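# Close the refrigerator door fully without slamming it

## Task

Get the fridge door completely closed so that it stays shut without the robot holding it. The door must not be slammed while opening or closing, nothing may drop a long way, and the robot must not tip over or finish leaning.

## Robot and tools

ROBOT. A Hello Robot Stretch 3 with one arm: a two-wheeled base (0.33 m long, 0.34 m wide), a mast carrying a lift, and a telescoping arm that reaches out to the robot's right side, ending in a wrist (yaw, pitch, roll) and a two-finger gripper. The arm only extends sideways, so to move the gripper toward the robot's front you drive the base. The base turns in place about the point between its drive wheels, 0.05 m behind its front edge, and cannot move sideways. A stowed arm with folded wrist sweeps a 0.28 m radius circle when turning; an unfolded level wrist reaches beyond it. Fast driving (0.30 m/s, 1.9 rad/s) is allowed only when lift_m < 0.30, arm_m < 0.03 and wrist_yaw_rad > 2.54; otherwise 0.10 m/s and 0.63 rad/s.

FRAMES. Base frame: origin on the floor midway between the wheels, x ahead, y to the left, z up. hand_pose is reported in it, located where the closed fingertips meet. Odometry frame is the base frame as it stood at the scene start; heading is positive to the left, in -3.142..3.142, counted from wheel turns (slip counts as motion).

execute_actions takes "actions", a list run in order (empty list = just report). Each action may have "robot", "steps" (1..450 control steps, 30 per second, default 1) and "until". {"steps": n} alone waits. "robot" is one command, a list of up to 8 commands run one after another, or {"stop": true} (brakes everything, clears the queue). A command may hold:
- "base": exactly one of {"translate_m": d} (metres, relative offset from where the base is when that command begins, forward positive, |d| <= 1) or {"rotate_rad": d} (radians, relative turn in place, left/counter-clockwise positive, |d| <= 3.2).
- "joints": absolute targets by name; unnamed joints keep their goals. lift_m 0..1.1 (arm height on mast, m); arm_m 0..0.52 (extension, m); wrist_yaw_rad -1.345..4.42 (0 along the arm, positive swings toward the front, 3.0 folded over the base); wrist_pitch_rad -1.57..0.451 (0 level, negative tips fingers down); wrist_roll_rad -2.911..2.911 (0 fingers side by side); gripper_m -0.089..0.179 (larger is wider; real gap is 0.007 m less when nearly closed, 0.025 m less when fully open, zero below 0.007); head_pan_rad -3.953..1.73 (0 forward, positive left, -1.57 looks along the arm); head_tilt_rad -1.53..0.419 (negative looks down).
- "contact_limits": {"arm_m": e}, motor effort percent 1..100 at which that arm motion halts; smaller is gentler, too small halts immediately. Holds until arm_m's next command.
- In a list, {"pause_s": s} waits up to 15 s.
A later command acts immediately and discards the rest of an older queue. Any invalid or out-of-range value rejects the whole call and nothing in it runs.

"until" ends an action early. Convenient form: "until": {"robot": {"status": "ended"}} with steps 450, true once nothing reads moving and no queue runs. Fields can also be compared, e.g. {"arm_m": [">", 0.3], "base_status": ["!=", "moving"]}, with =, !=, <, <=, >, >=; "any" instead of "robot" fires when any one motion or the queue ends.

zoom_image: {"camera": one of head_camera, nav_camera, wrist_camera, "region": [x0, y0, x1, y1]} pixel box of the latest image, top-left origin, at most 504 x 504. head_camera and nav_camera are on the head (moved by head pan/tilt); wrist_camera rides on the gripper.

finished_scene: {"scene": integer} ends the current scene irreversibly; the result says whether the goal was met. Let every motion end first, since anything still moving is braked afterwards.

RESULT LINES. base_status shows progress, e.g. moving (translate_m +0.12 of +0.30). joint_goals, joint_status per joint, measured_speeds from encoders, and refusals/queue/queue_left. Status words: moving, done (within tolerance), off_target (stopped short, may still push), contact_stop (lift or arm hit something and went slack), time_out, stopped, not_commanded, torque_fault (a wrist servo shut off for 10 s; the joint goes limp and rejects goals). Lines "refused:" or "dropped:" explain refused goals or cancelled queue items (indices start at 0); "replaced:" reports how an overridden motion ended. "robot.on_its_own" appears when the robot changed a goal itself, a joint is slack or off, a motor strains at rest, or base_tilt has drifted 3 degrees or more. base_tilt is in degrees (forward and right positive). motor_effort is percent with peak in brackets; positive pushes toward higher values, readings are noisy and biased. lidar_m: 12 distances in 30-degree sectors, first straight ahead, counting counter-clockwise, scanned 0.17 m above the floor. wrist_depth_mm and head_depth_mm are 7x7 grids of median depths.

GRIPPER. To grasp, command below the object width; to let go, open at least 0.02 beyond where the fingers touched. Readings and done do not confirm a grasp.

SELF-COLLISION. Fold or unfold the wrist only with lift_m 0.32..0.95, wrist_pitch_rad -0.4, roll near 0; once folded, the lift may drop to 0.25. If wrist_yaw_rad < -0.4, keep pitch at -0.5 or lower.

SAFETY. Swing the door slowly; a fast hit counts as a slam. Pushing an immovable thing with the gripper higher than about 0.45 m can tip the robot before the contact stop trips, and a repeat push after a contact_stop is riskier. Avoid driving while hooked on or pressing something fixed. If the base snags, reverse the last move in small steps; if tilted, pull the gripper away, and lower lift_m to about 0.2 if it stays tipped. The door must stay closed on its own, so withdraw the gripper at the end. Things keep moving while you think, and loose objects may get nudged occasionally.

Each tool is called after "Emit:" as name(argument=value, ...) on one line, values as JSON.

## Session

Emit:
execute_actions(actions=[{"robot":{"joints":{"head_tilt_rad":-0.7}},"steps":40}])

Scene clock: 1.33 s.
robot.base_odometry: x=+0.000 y=+0.000 heading=+0.000 (m, m, rad; robot's odometry frame)
robot.turned_by_wheels: +0.000 (rad since the last result)
robot.turned_by_imu: +0.000 (rad since the last result)
robot.base_tilt: forward=+0.5 right=-0.7 (deg)
robot.lidar_m: 2.71 4.02 1.43 1.45 1.24 1.23 1.00 0.79 0.78 0.84 0.88 2.51
robot.head_depth_mm: 2192 2438 2529 1956 1618 1351 1168 / 2357 2587 2541 1973 1608 1356 1179 / 2476 2758 2578 1986 1612 1356 1176 / 2640 3020 2558 2001 1623 1357 1183 / 2863 3169 2596 1995 1616 1371 1177 / 3094 3330 2629 1989 1631 1372 1184 / 3277 3607 2608 2001 1633 1373 1190
robot.base_status: not_commanded
robot.joint_positions: lift_m=+0.570 arm_m=-0.003 wrist_yaw_rad=+2.846 wrist_pitch_rad=-0.464 wrist_roll_rad=-0.014 gripper_m=+0.037 head_pan_rad=+0.003 head_tilt_rad=-0.691
robot.joint_goals: lift_m=+0.570 arm_m=-0.003 wrist_yaw_rad=+2.846 wrist_pitch_rad=-0.464 wrist_roll_rad=-0.014 gripper_m=+0.037 head_pan_rad=+0.003 head_tilt_rad=-0.700
robot.joint_status: lift_m=not_commanded arm_m=not_commanded wrist_yaw_rad=not_commanded wrist_pitch_rad=not_commanded wrist_roll_rad=not_commanded gripper_m=not_commanded head_pan_rad=not_commanded head_tilt_rad=done
robot.measured_speeds: translate_m=+0.000 rotate_rad=+0.000 lift_m=+0.000 arm_m=+0.000 wrist_yaw_rad=+0.000 wrist_pitch_rad=+0.000 wrist_roll_rad=+0.000 head_pan_rad=+0.000 head_tilt_rad=+0.000
robot: refusals=0 queue=done queue_left=0
robot.motor_effort: left_wheel=+0(0) right_wheel=-1(0) lift_m=+34(35) arm_m=+0(0) wrist_yaw_rad=+0(1) wrist_pitch_rad=+6(6) wrist_roll_rad=+1(1) gripper_m=+0(0) head_pan_rad=+1(1) head_tilt_rad=-3(30) (%)
robot.hand_pose: x=+0.0424 y=+0.0667 z=+0.5722 quat_wxyz=(+0.262, +0.700, +0.062, +0.662) (m; robot's base frame)
robot.wrist_depth_mm: - - - - - - - / - - - - - - - / - - - - - - - / - - - - - - - / - - - 964 990 945 901 / 864 - - 818 - 809 783 / 747 736 733 713 700 693 694
pictures: head_camera (sideways: a quarter turn clockwise sets it upright), nav_camera (sideways: a quarter turn counterclockwise sets it upright), wrist_camera
Images, in order (width x height): head_camera 896x504, nav_camera 672x504, wrist_camera 644x364.

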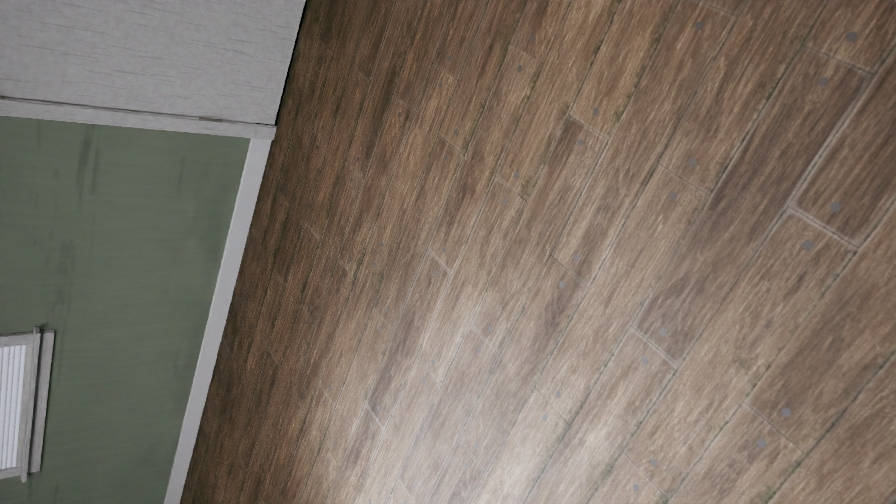

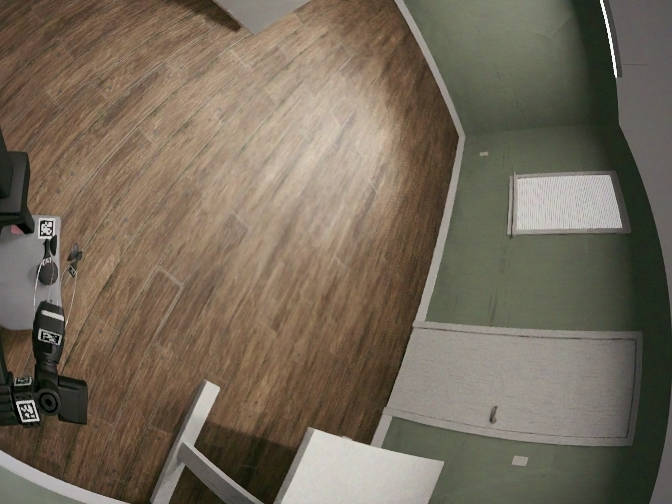

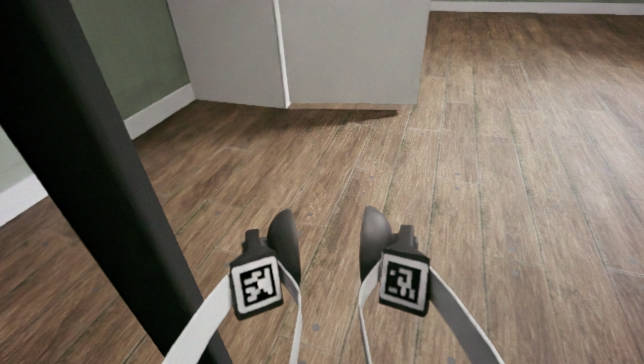

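Emit:
execute_actions(actions=[{"robot":[{"joints":{"lift_m":0.28,"wrist_yaw_rad":3,"wrist_pitch_rad":-0.4,"head_pan_rad":1.5},"base":{"rotate_rad":0.6}},{"base":{"translate_m":1}},{"base":{"translate_m":0.7}}],"steps":450,"until":{"robot":{"status":"ended"}}}])

Scene clock: 24.63 s.
robot.base_odometry: x=+1.403 y=+0.960 heading=+0.600 (m, m, rad; robot's odometry frame)
robot.turned_by_wheels: +0.600 (rad since the last result)
robot.turned_by_imu: +0.594 (rad since the last result)
robot.base_tilt: forward=+0.5 right=-0.7 (deg)
robot.lidar_m: 2.40 2.39 2.19 1.27 1.67 1.99 2.38 1.93 2.40 1.98 1.96 2.18
robot.head_depth_mm: 2015 2325 2505 1966 1602 1351 1169 / 1906 2159 2400 1963 1606 1353 1179 / 1808 2040 2302 1983 1610 1359 1169 / 1720 1920 2193 2006 1619 1364 1179 / 1648 1824 2052 1869 1626 1364 1177 / 1100 1223 1428 1721 1621 1369 1199 / 1269 1522 1558 1813 1593 1408 -
robot.base_status: done (translate_m +0.7000 of +0.7000)
robot.joint_positions: lift_m=+0.280 arm_m=-0.003 wrist_yaw_rad=+2.999 wrist_pitch_rad=-0.423 wrist_roll_rad=-0.014 gripper_m=+0.037 head_pan_rad=+1.493 head_tilt_rad=-0.692
robot.joint_goals: lift_m=+0.280 arm_m=-0.003 wrist_yaw_rad=+3.000 wrist_pitch_rad=-0.400 wrist_roll_rad=-0.014 gripper_m=+0.037 head_pan_rad=+1.500 head_tilt_rad=-0.700
robot.joint_status: lift_m=done arm_m=not_commanded wrist_yaw_rad=done wrist_pitch_rad=done wrist_roll_rad=not_commanded gripper_m=not_commanded head_pan_rad=done head_tilt_rad=done
robot.measured_speeds: translate_m=+0.000 rotate_rad=+0.000 lift_m=+0.000 arm_m=+0.000 wrist_yaw_rad=+0.000 wrist_pitch_rad=+0.000 wrist_roll_rad=+0.000 head_pan_rad=+0.000 head_tilt_rad=+0.000
robot: refusals=0 queue=done queue_left=0
robot.motor_effort: left_wheel=-1(4) right_wheel=+2(9) lift_m=+31(33) arm_m=+0(0) wrist_yaw_rad=+2(2) wrist_pitch_rad=+10(10) wrist_roll_rad=+1(1) gripper_m=+0(0) head_pan_rad=+3(34) head_tilt_rad=-4(5) (%)
robot.hand_pose: x=+0.0106 y=+0.0794 z=+0.2917 quat_wxyz=(+0.197, +0.695, +0.100, +0.684) (m; robot's base frame)
robot.wrist_depth_mm: 672 - - - - - - / - - - - - - - / - - 982 940 933 888 868 / 806 704 753 733 711 696 683 / 631 617 - 604 605 578 567 / 520 513 - 518 - 487 478 / 464 - - - 424 419 410
pictures: head_camera (sideways: a quarter turn clockwise sets it upright), nav_camera (sideways: a quarter turn counterclockwise sets it upright), wrist_camera
Images, in order (width x height): head_camera 896x504, nav_camera 672x504, wrist_camera 644x364.

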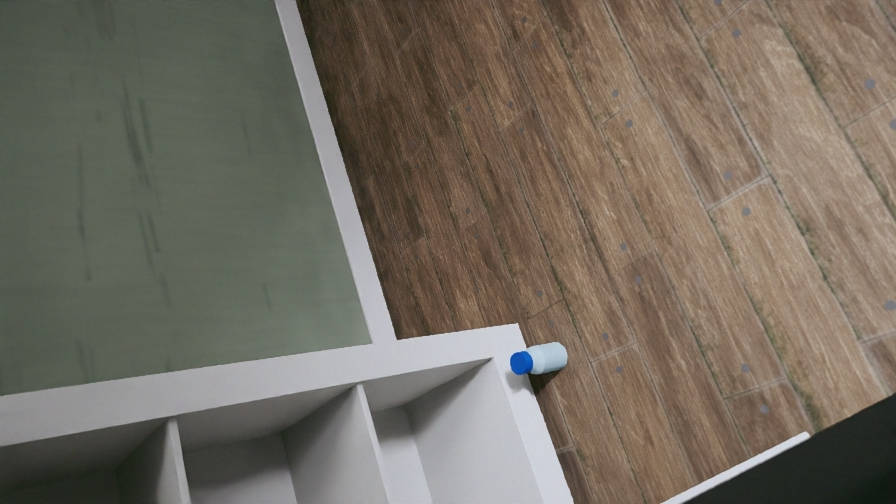

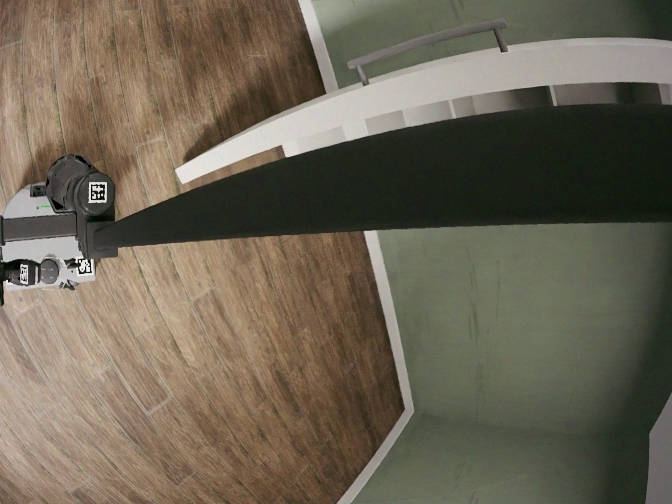

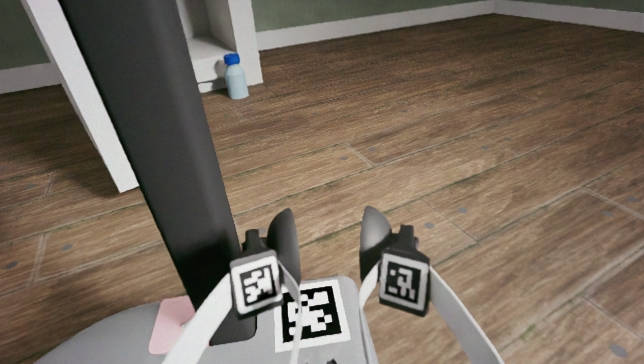

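Emit:
execute_actions(actions=[{"robot":[{"base":{"rotate_rad":1.4}},{"base":{"translate_m":0.6}},{"base":{"rotate_rad":2.25},"joints":{"head_pan_rad":-1.57,"head_tilt_rad":-1.0}},{"joints":{"lift_m":0.33}},{"joints":{"wrist_yaw_rad":0,"gripper_m":0.14}},{"joints":{"arm_m":0.14,"lift_m":0.15}},{"joints":{"lift_m":0.05}}],"steps":450,"until":{"robot":{"status":"ended"}}},{"steps":300,"until":{"robot":{"status":"ended"}}}])

Scene clock: 51.50 s.
robot.base_odometry: x=+1.154 y=+1.505 heading=-2.034 (m, m, rad; robot's odometry frame)
robot.turned_by_wheels: +3.650 (rad since the last result)
robot.turned_by_imu: +3.605 (rad since the last result)
robot.base_tilt: forward=+0.3 right=-0.7 (deg)
robot.lidar_m: 2.34 2.89 2.51 2.47 2.64 2.11 2.09 1.62 1.29 0.72 0.53 0.39
robot.head_depth_mm: 1177 1402 1645 1506 1339 1204 1101 / 702 1378 1655 1502 1343 1215 - / 691 829 995 1379 1346 1210 - / 742 1192 1089 1383 1343 1190 - / 742 1190 1092 1419 1356 1213 1104 / 746 1186 1091 1422 1345 1222 1107 / 751 1076 1096 1224 1165 1093 1091
robot.base_status: done (rotate_rad +2.2499 of +2.2500)
robot.joint_positions: lift_m=+0.050 arm_m=+0.140 wrist_yaw_rad=+0.001 wrist_pitch_rad=-0.422 wrist_roll_rad=-0.014 gripper_m=+0.140 head_pan_rad=-1.563 head_tilt_rad=-0.988
robot.joint_goals: lift_m=+0.050 arm_m=+0.140 wrist_yaw_rad=+0.000 wrist_pitch_rad=-0.400 wrist_roll_rad=-0.014 gripper_m=+0.140 head_pan_rad=-1.570 head_tilt_rad=-1.000
robot.joint_status: lift_m=done arm_m=done wrist_yaw_rad=done wrist_pitch_rad=done wrist_roll_rad=not_commanded gripper_m=done head_pan_rad=done head_tilt_rad=done
robot.measured_speeds: translate_m=+0.000 rotate_rad=+0.000 lift_m=+0.000 arm_m=+0.000 wrist_yaw_rad=+0.000 wrist_pitch_rad=+0.000 wrist_roll_rad=+0.000 head_pan_rad=+0.000 head_tilt_rad=+0.000
robot: refusals=0 queue=done queue_left=0
robot.motor_effort: left_wheel=-2(6) right_wheel=+2(12) lift_m=+31(38) arm_m=+4(8) wrist_yaw_rad=-1(3) wrist_pitch_rad=+10(10) wrist_roll_rad=+1(1) gripper_m=+0(100) head_pan_rad=-2(33) head_tilt_rad=-4(22) (%)
robot.hand_pose: x=-0.0213 y=-0.5085 z=+0.0618 quat_wxyz=(+0.697, +0.150, -0.686, -0.147) (m; robot's base frame)
robot.wrist_depth_mm: 398 357 331 224 297 746 726 / 375 361 346 226 321 535 536 / 427 418 402 235 351 390 384 / 339 330 326 263 310 307 301 / 273 278 264 260 256 258 247 / 228 230 221 219 216 - 210 / 201 188 191 189 186 184 181
pictures: head_camera (sideways: a quarter turn clockwise sets it upright), nav_camera (sideways: a quarter turn counterclockwise sets it upright), wrist_camera
Images, in order (width x height): head_camera 896x504, nav_camera 672x504, wrist_camera 644x364.

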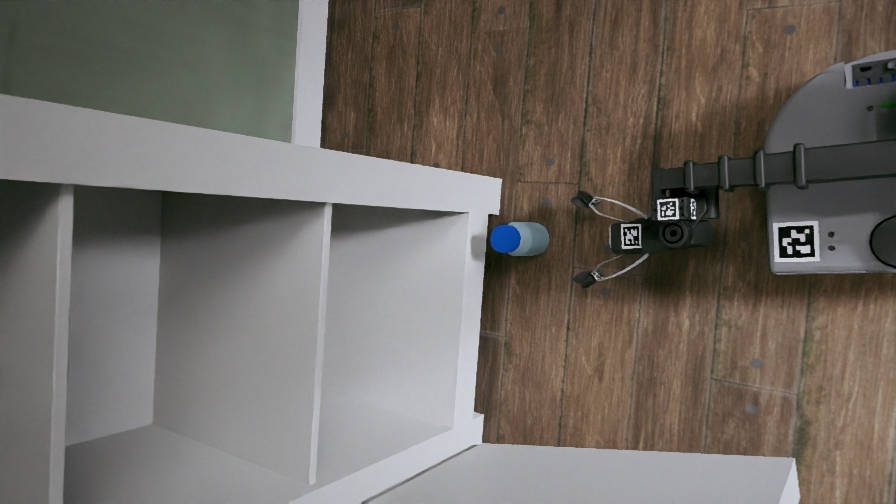

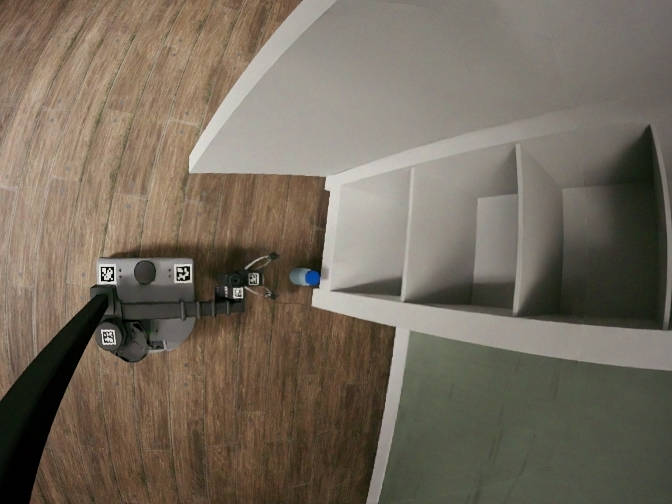

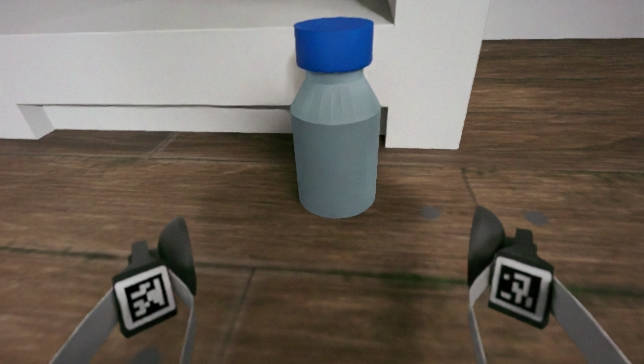

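Emit:
execute_actions(actions=[{"robot":[{"joints":{"arm_m":0.25}},{"joints":{"gripper_m":0.0}},{"joints":{"lift_m":0.075,"arm_m":0.17}},{"base":{"rotate_rad":-1}},{"joints":{"lift_m":0.058}},{"joints":{"gripper_m":0.1}},{"joints":{"lift_m":0.34}},{"joints":{"wrist_yaw_rad":3,"arm_m":0,"gripper_m":0}}],"steps":450,"until":{"robot":{"status":"ended"}}},{"steps":300,"until":{"robot":{"status":"ended"}}}])

Scene clock: 72.43 s.
robot.base_odometry: x=+1.154 y=+1.505 heading=-3.033 (m, m, rad; robot's odometry frame)
robot.turned_by_wheels: -1.000 (rad since the last result)
robot.turned_by_imu: -0.991 (rad since the last result)
robot.base_tilt: forward=+0.4 right=-0.8 (deg)
robot.lidar_m: 0.50 0.39 2.34 2.95 2.48 2.48 2.54 2.10 2.09 1.56 0.73 0.72
robot.head_depth_mm: 2061 2024 1732 1502 1341 1199 1100 / 2199 2029 1728 1513 1337 1225 - / 2200 2022 1722 1515 1347 1226 - / 1952 2010 1734 1516 1332 1248 - / 1707 1932 1727 1516 1350 1211 1107 / 1526 1751 1749 1520 1351 1217 1108 / 1390 1561 1684 1519 1354 1216 1111
robot.base_status: done (rotate_rad -0.9999 of -1.0000)
robot.joint_positions: lift_m=+0.340 arm_m=+0.000 wrist_yaw_rad=+2.998 wrist_pitch_rad=-0.423 wrist_roll_rad=-0.014 gripper_m=+0.000 head_pan_rad=-1.563 head_tilt_rad=-0.988
robot.joint_goals: lift_m=+0.340 arm_m=+0.000 wrist_yaw_rad=+3.000 wrist_pitch_rad=-0.400 wrist_roll_rad=-0.014 gripper_m=+0.000 head_pan_rad=-1.570 head_tilt_rad=-1.000
robot.joint_status: lift_m=done arm_m=done wrist_yaw_rad=done wrist_pitch_rad=done wrist_roll_rad=not_commanded gripper_m=done head_pan_rad=done head_tilt_rad=done
robot.measured_speeds: translate_m=+0.000 rotate_rad=+0.000 lift_m=+0.000 arm_m=+0.000 wrist_yaw_rad=+0.000 wrist_pitch_rad=+0.000 wrist_roll_rad=+0.000 head_pan_rad=+0.000 head_tilt_rad=+0.000
robot: refusals=0 queue=done queue_left=0
robot.motor_effort: left_wheel=+2(6) right_wheel=-3(8) lift_m=+37(43) arm_m=-4(5) wrist_yaw_rad=+2(3) wrist_pitch_rad=+10(25) wrist_roll_rad=+1(0) gripper_m=-2(100) head_pan_rad=-2(2) head_tilt_rad=-4(5) (%)
robot.hand_pose: x=+0.0108 y=+0.0761 z=+0.3514 quat_wxyz=(+0.197, +0.695, +0.100, +0.684) (m; robot's base frame)
robot.wrist_depth_mm: - - - - - - - / - - - - - - - / - - - - - - 361 / 902 870 844 844 822 810 373 / 717 710 700 712 676 656 399 / 598 585 - - 571 534 436 / 515 521 - - 486 476 477
pictures: head_camera (sideways: a quarter turn clockwise sets it upright), nav_camera (sideways: a quarter turn counterclockwise sets it upright), wrist_camera
Images, in order (width x height): head_camera 896x504, nav_camera 672x504, wrist_camera 644x364.

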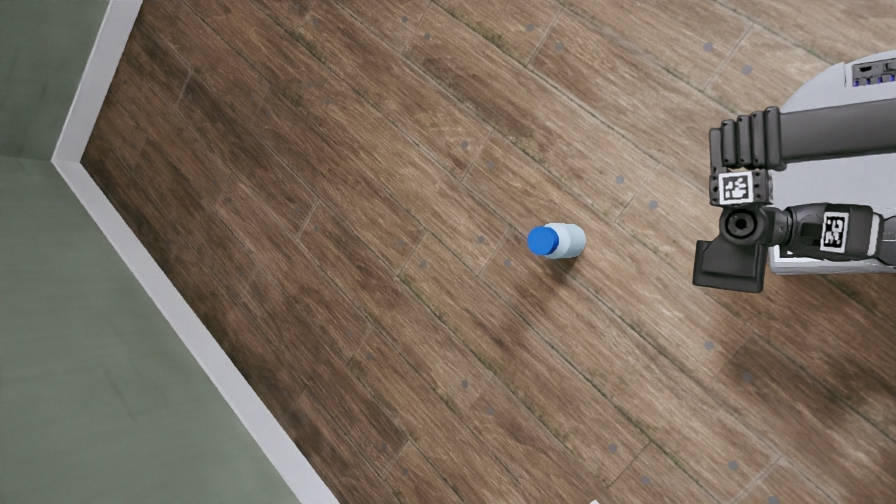

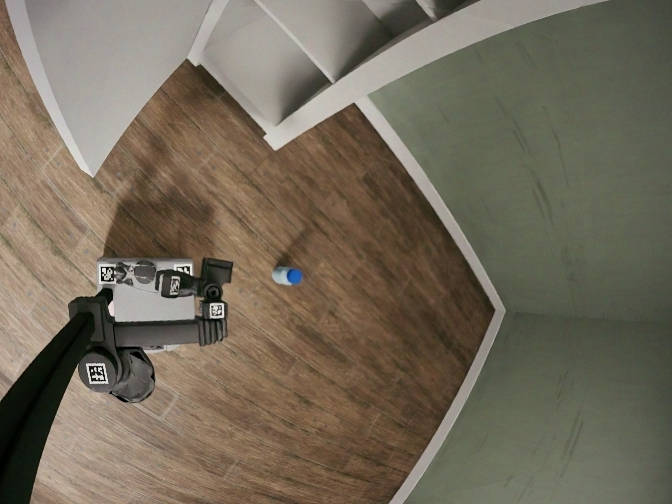

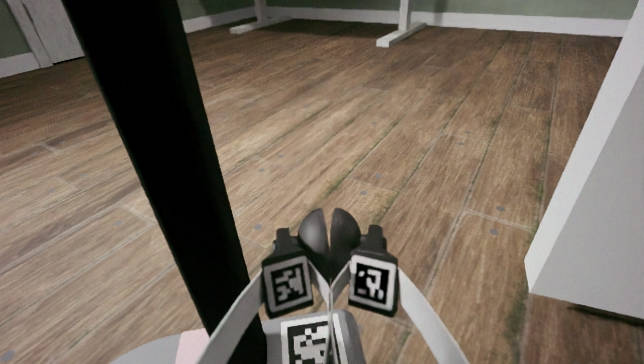

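Emit:
execute_actions(actions=[{"robot":[{"joints":{"lift_m":0.26},"base":{"translate_m":-0.28}},{"base":{"rotate_rad":1}},{"base":{"translate_m":0.85}},{"joints":{"arm_m":0.4}},{"base":{"translate_m":-0.57}},{"joints":{"arm_m":0.04,"head_pan_rad":0,"lift_m":0.34}},{"base":{"rotate_rad":-1.75}},{"base":{"translate_m":0.7}}],"steps":450,"until":{"robot":{"status":"ended"}}},{"steps":450,"until":{"robot":{"status":"ended"}}},{"steps":450,"until":{"robot":{"status":"ended"}}}])

Scene clock: 121.90 s.
robot.base_odometry: x=+0.746 y=+1.704 heading=+2.500 (m, m, rad; robot's odometry frame)
robot.turned_by_wheels: -0.750 (rad since the last result)
robot.turned_by_imu: -0.743 (rad since the last result)
robot.base_tilt: forward=+0.4 right=-0.9 (deg)
robot.lidar_m: 0.21 0.21 0.28 2.59 2.66 3.04 2.92 3.00 2.27 2.16 1.23 0.22
robot.head_depth_mm: - - - 304 1317 1206 1110 / - - - 321 383 1189 1100 / - - - 315 445 808 1111 / - - - 315 434 774 1115 / - - - 310 424 736 1109 / - - - 306 412 705 1103 / - - - 305 403 677 1108
robot.base_status: done (translate_m +0.7000 of +0.7000)
robot.joint_positions: lift_m=+0.340 arm_m=+0.040 wrist_yaw_rad=+3.000 wrist_pitch_rad=-0.422 wrist_roll_rad=-0.014 gripper_m=+0.000 head_pan_rad=-0.007 head_tilt_rad=-0.988
robot.joint_goals: lift_m=+0.340 arm_m=+0.040 wrist_yaw_rad=+3.000 wrist_pitch_rad=-0.400 wrist_roll_rad=-0.014 gripper_m=+0.000 head_pan_rad=+0.000 head_tilt_rad=-1.000
robot.joint_status: lift_m=done arm_m=done wrist_yaw_rad=done wrist_pitch_rad=done wrist_roll_rad=not_commanded gripper_m=done head_pan_rad=done head_tilt_rad=done
robot.measured_speeds: translate_m=+0.000 rotate_rad=+0.000 lift_m=+0.000 arm_m=+0.000 wrist_yaw_rad=+0.000 wrist_pitch_rad=+0.000 wrist_roll_rad=+0.000 head_pan_rad=+0.000 head_tilt_rad=+0.000
robot: refusals=0 queue=done queue_left=0
robot.motor_effort: left_wheel=+2(17) right_wheel=-3(62) lift_m=+37(39) arm_m=-4(7) wrist_yaw_rad=+0(2) wrist_pitch_rad=+10(10) wrist_roll_rad=+1(1) gripper_m=-2(2) head_pan_rad=+3(36) head_tilt_rad=-3(5) (%)
robot.hand_pose: x=+0.0103 y=+0.0363 z=+0.3516 quat_wxyz=(+0.196, +0.695, +0.101, +0.684) (m; robot's base frame)
robot.wrist_depth_mm: - - - - 461 289 210 / - - - - 486 299 214 / - - - - 509 308 219 / 908 881 841 848 543 318 224 / 716 714 688 715 558 330 230 / 604 590 - - 534 340 235 / 513 - - - 488 352 240
pictures: head_camera (sideways: a quarter turn clockwise sets it upright), nav_camera (sideways: a quarter turn counterclockwise sets it upright), wrist_camera
Images, in order (width x height): head_camera 896x504, nav_camera 672x504, wrist_camera 644x364.

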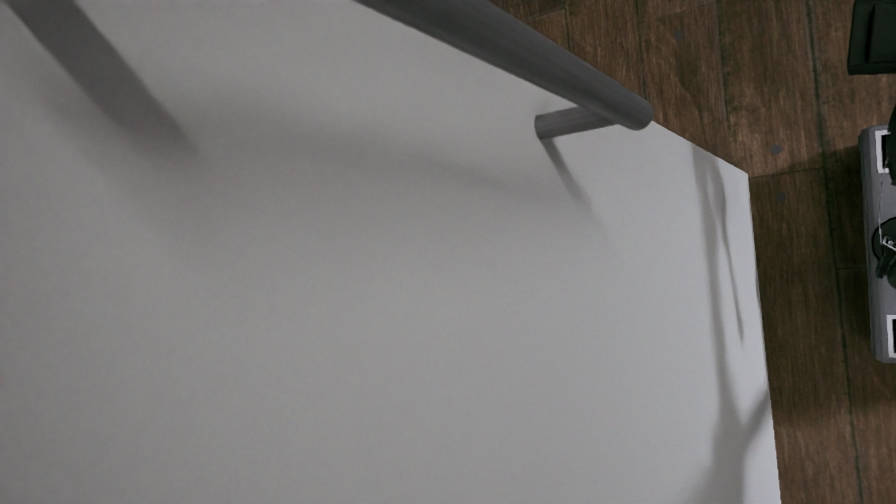

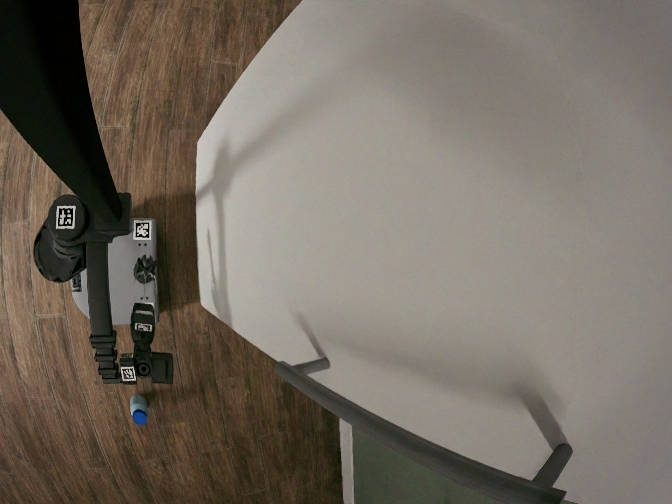

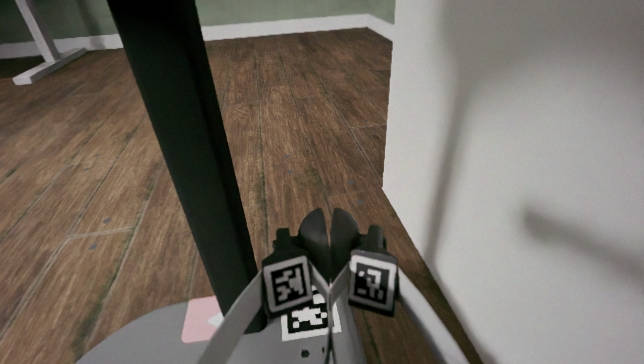

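Emit:
finished_scene(scene=2)

The scene is finished: the task was done.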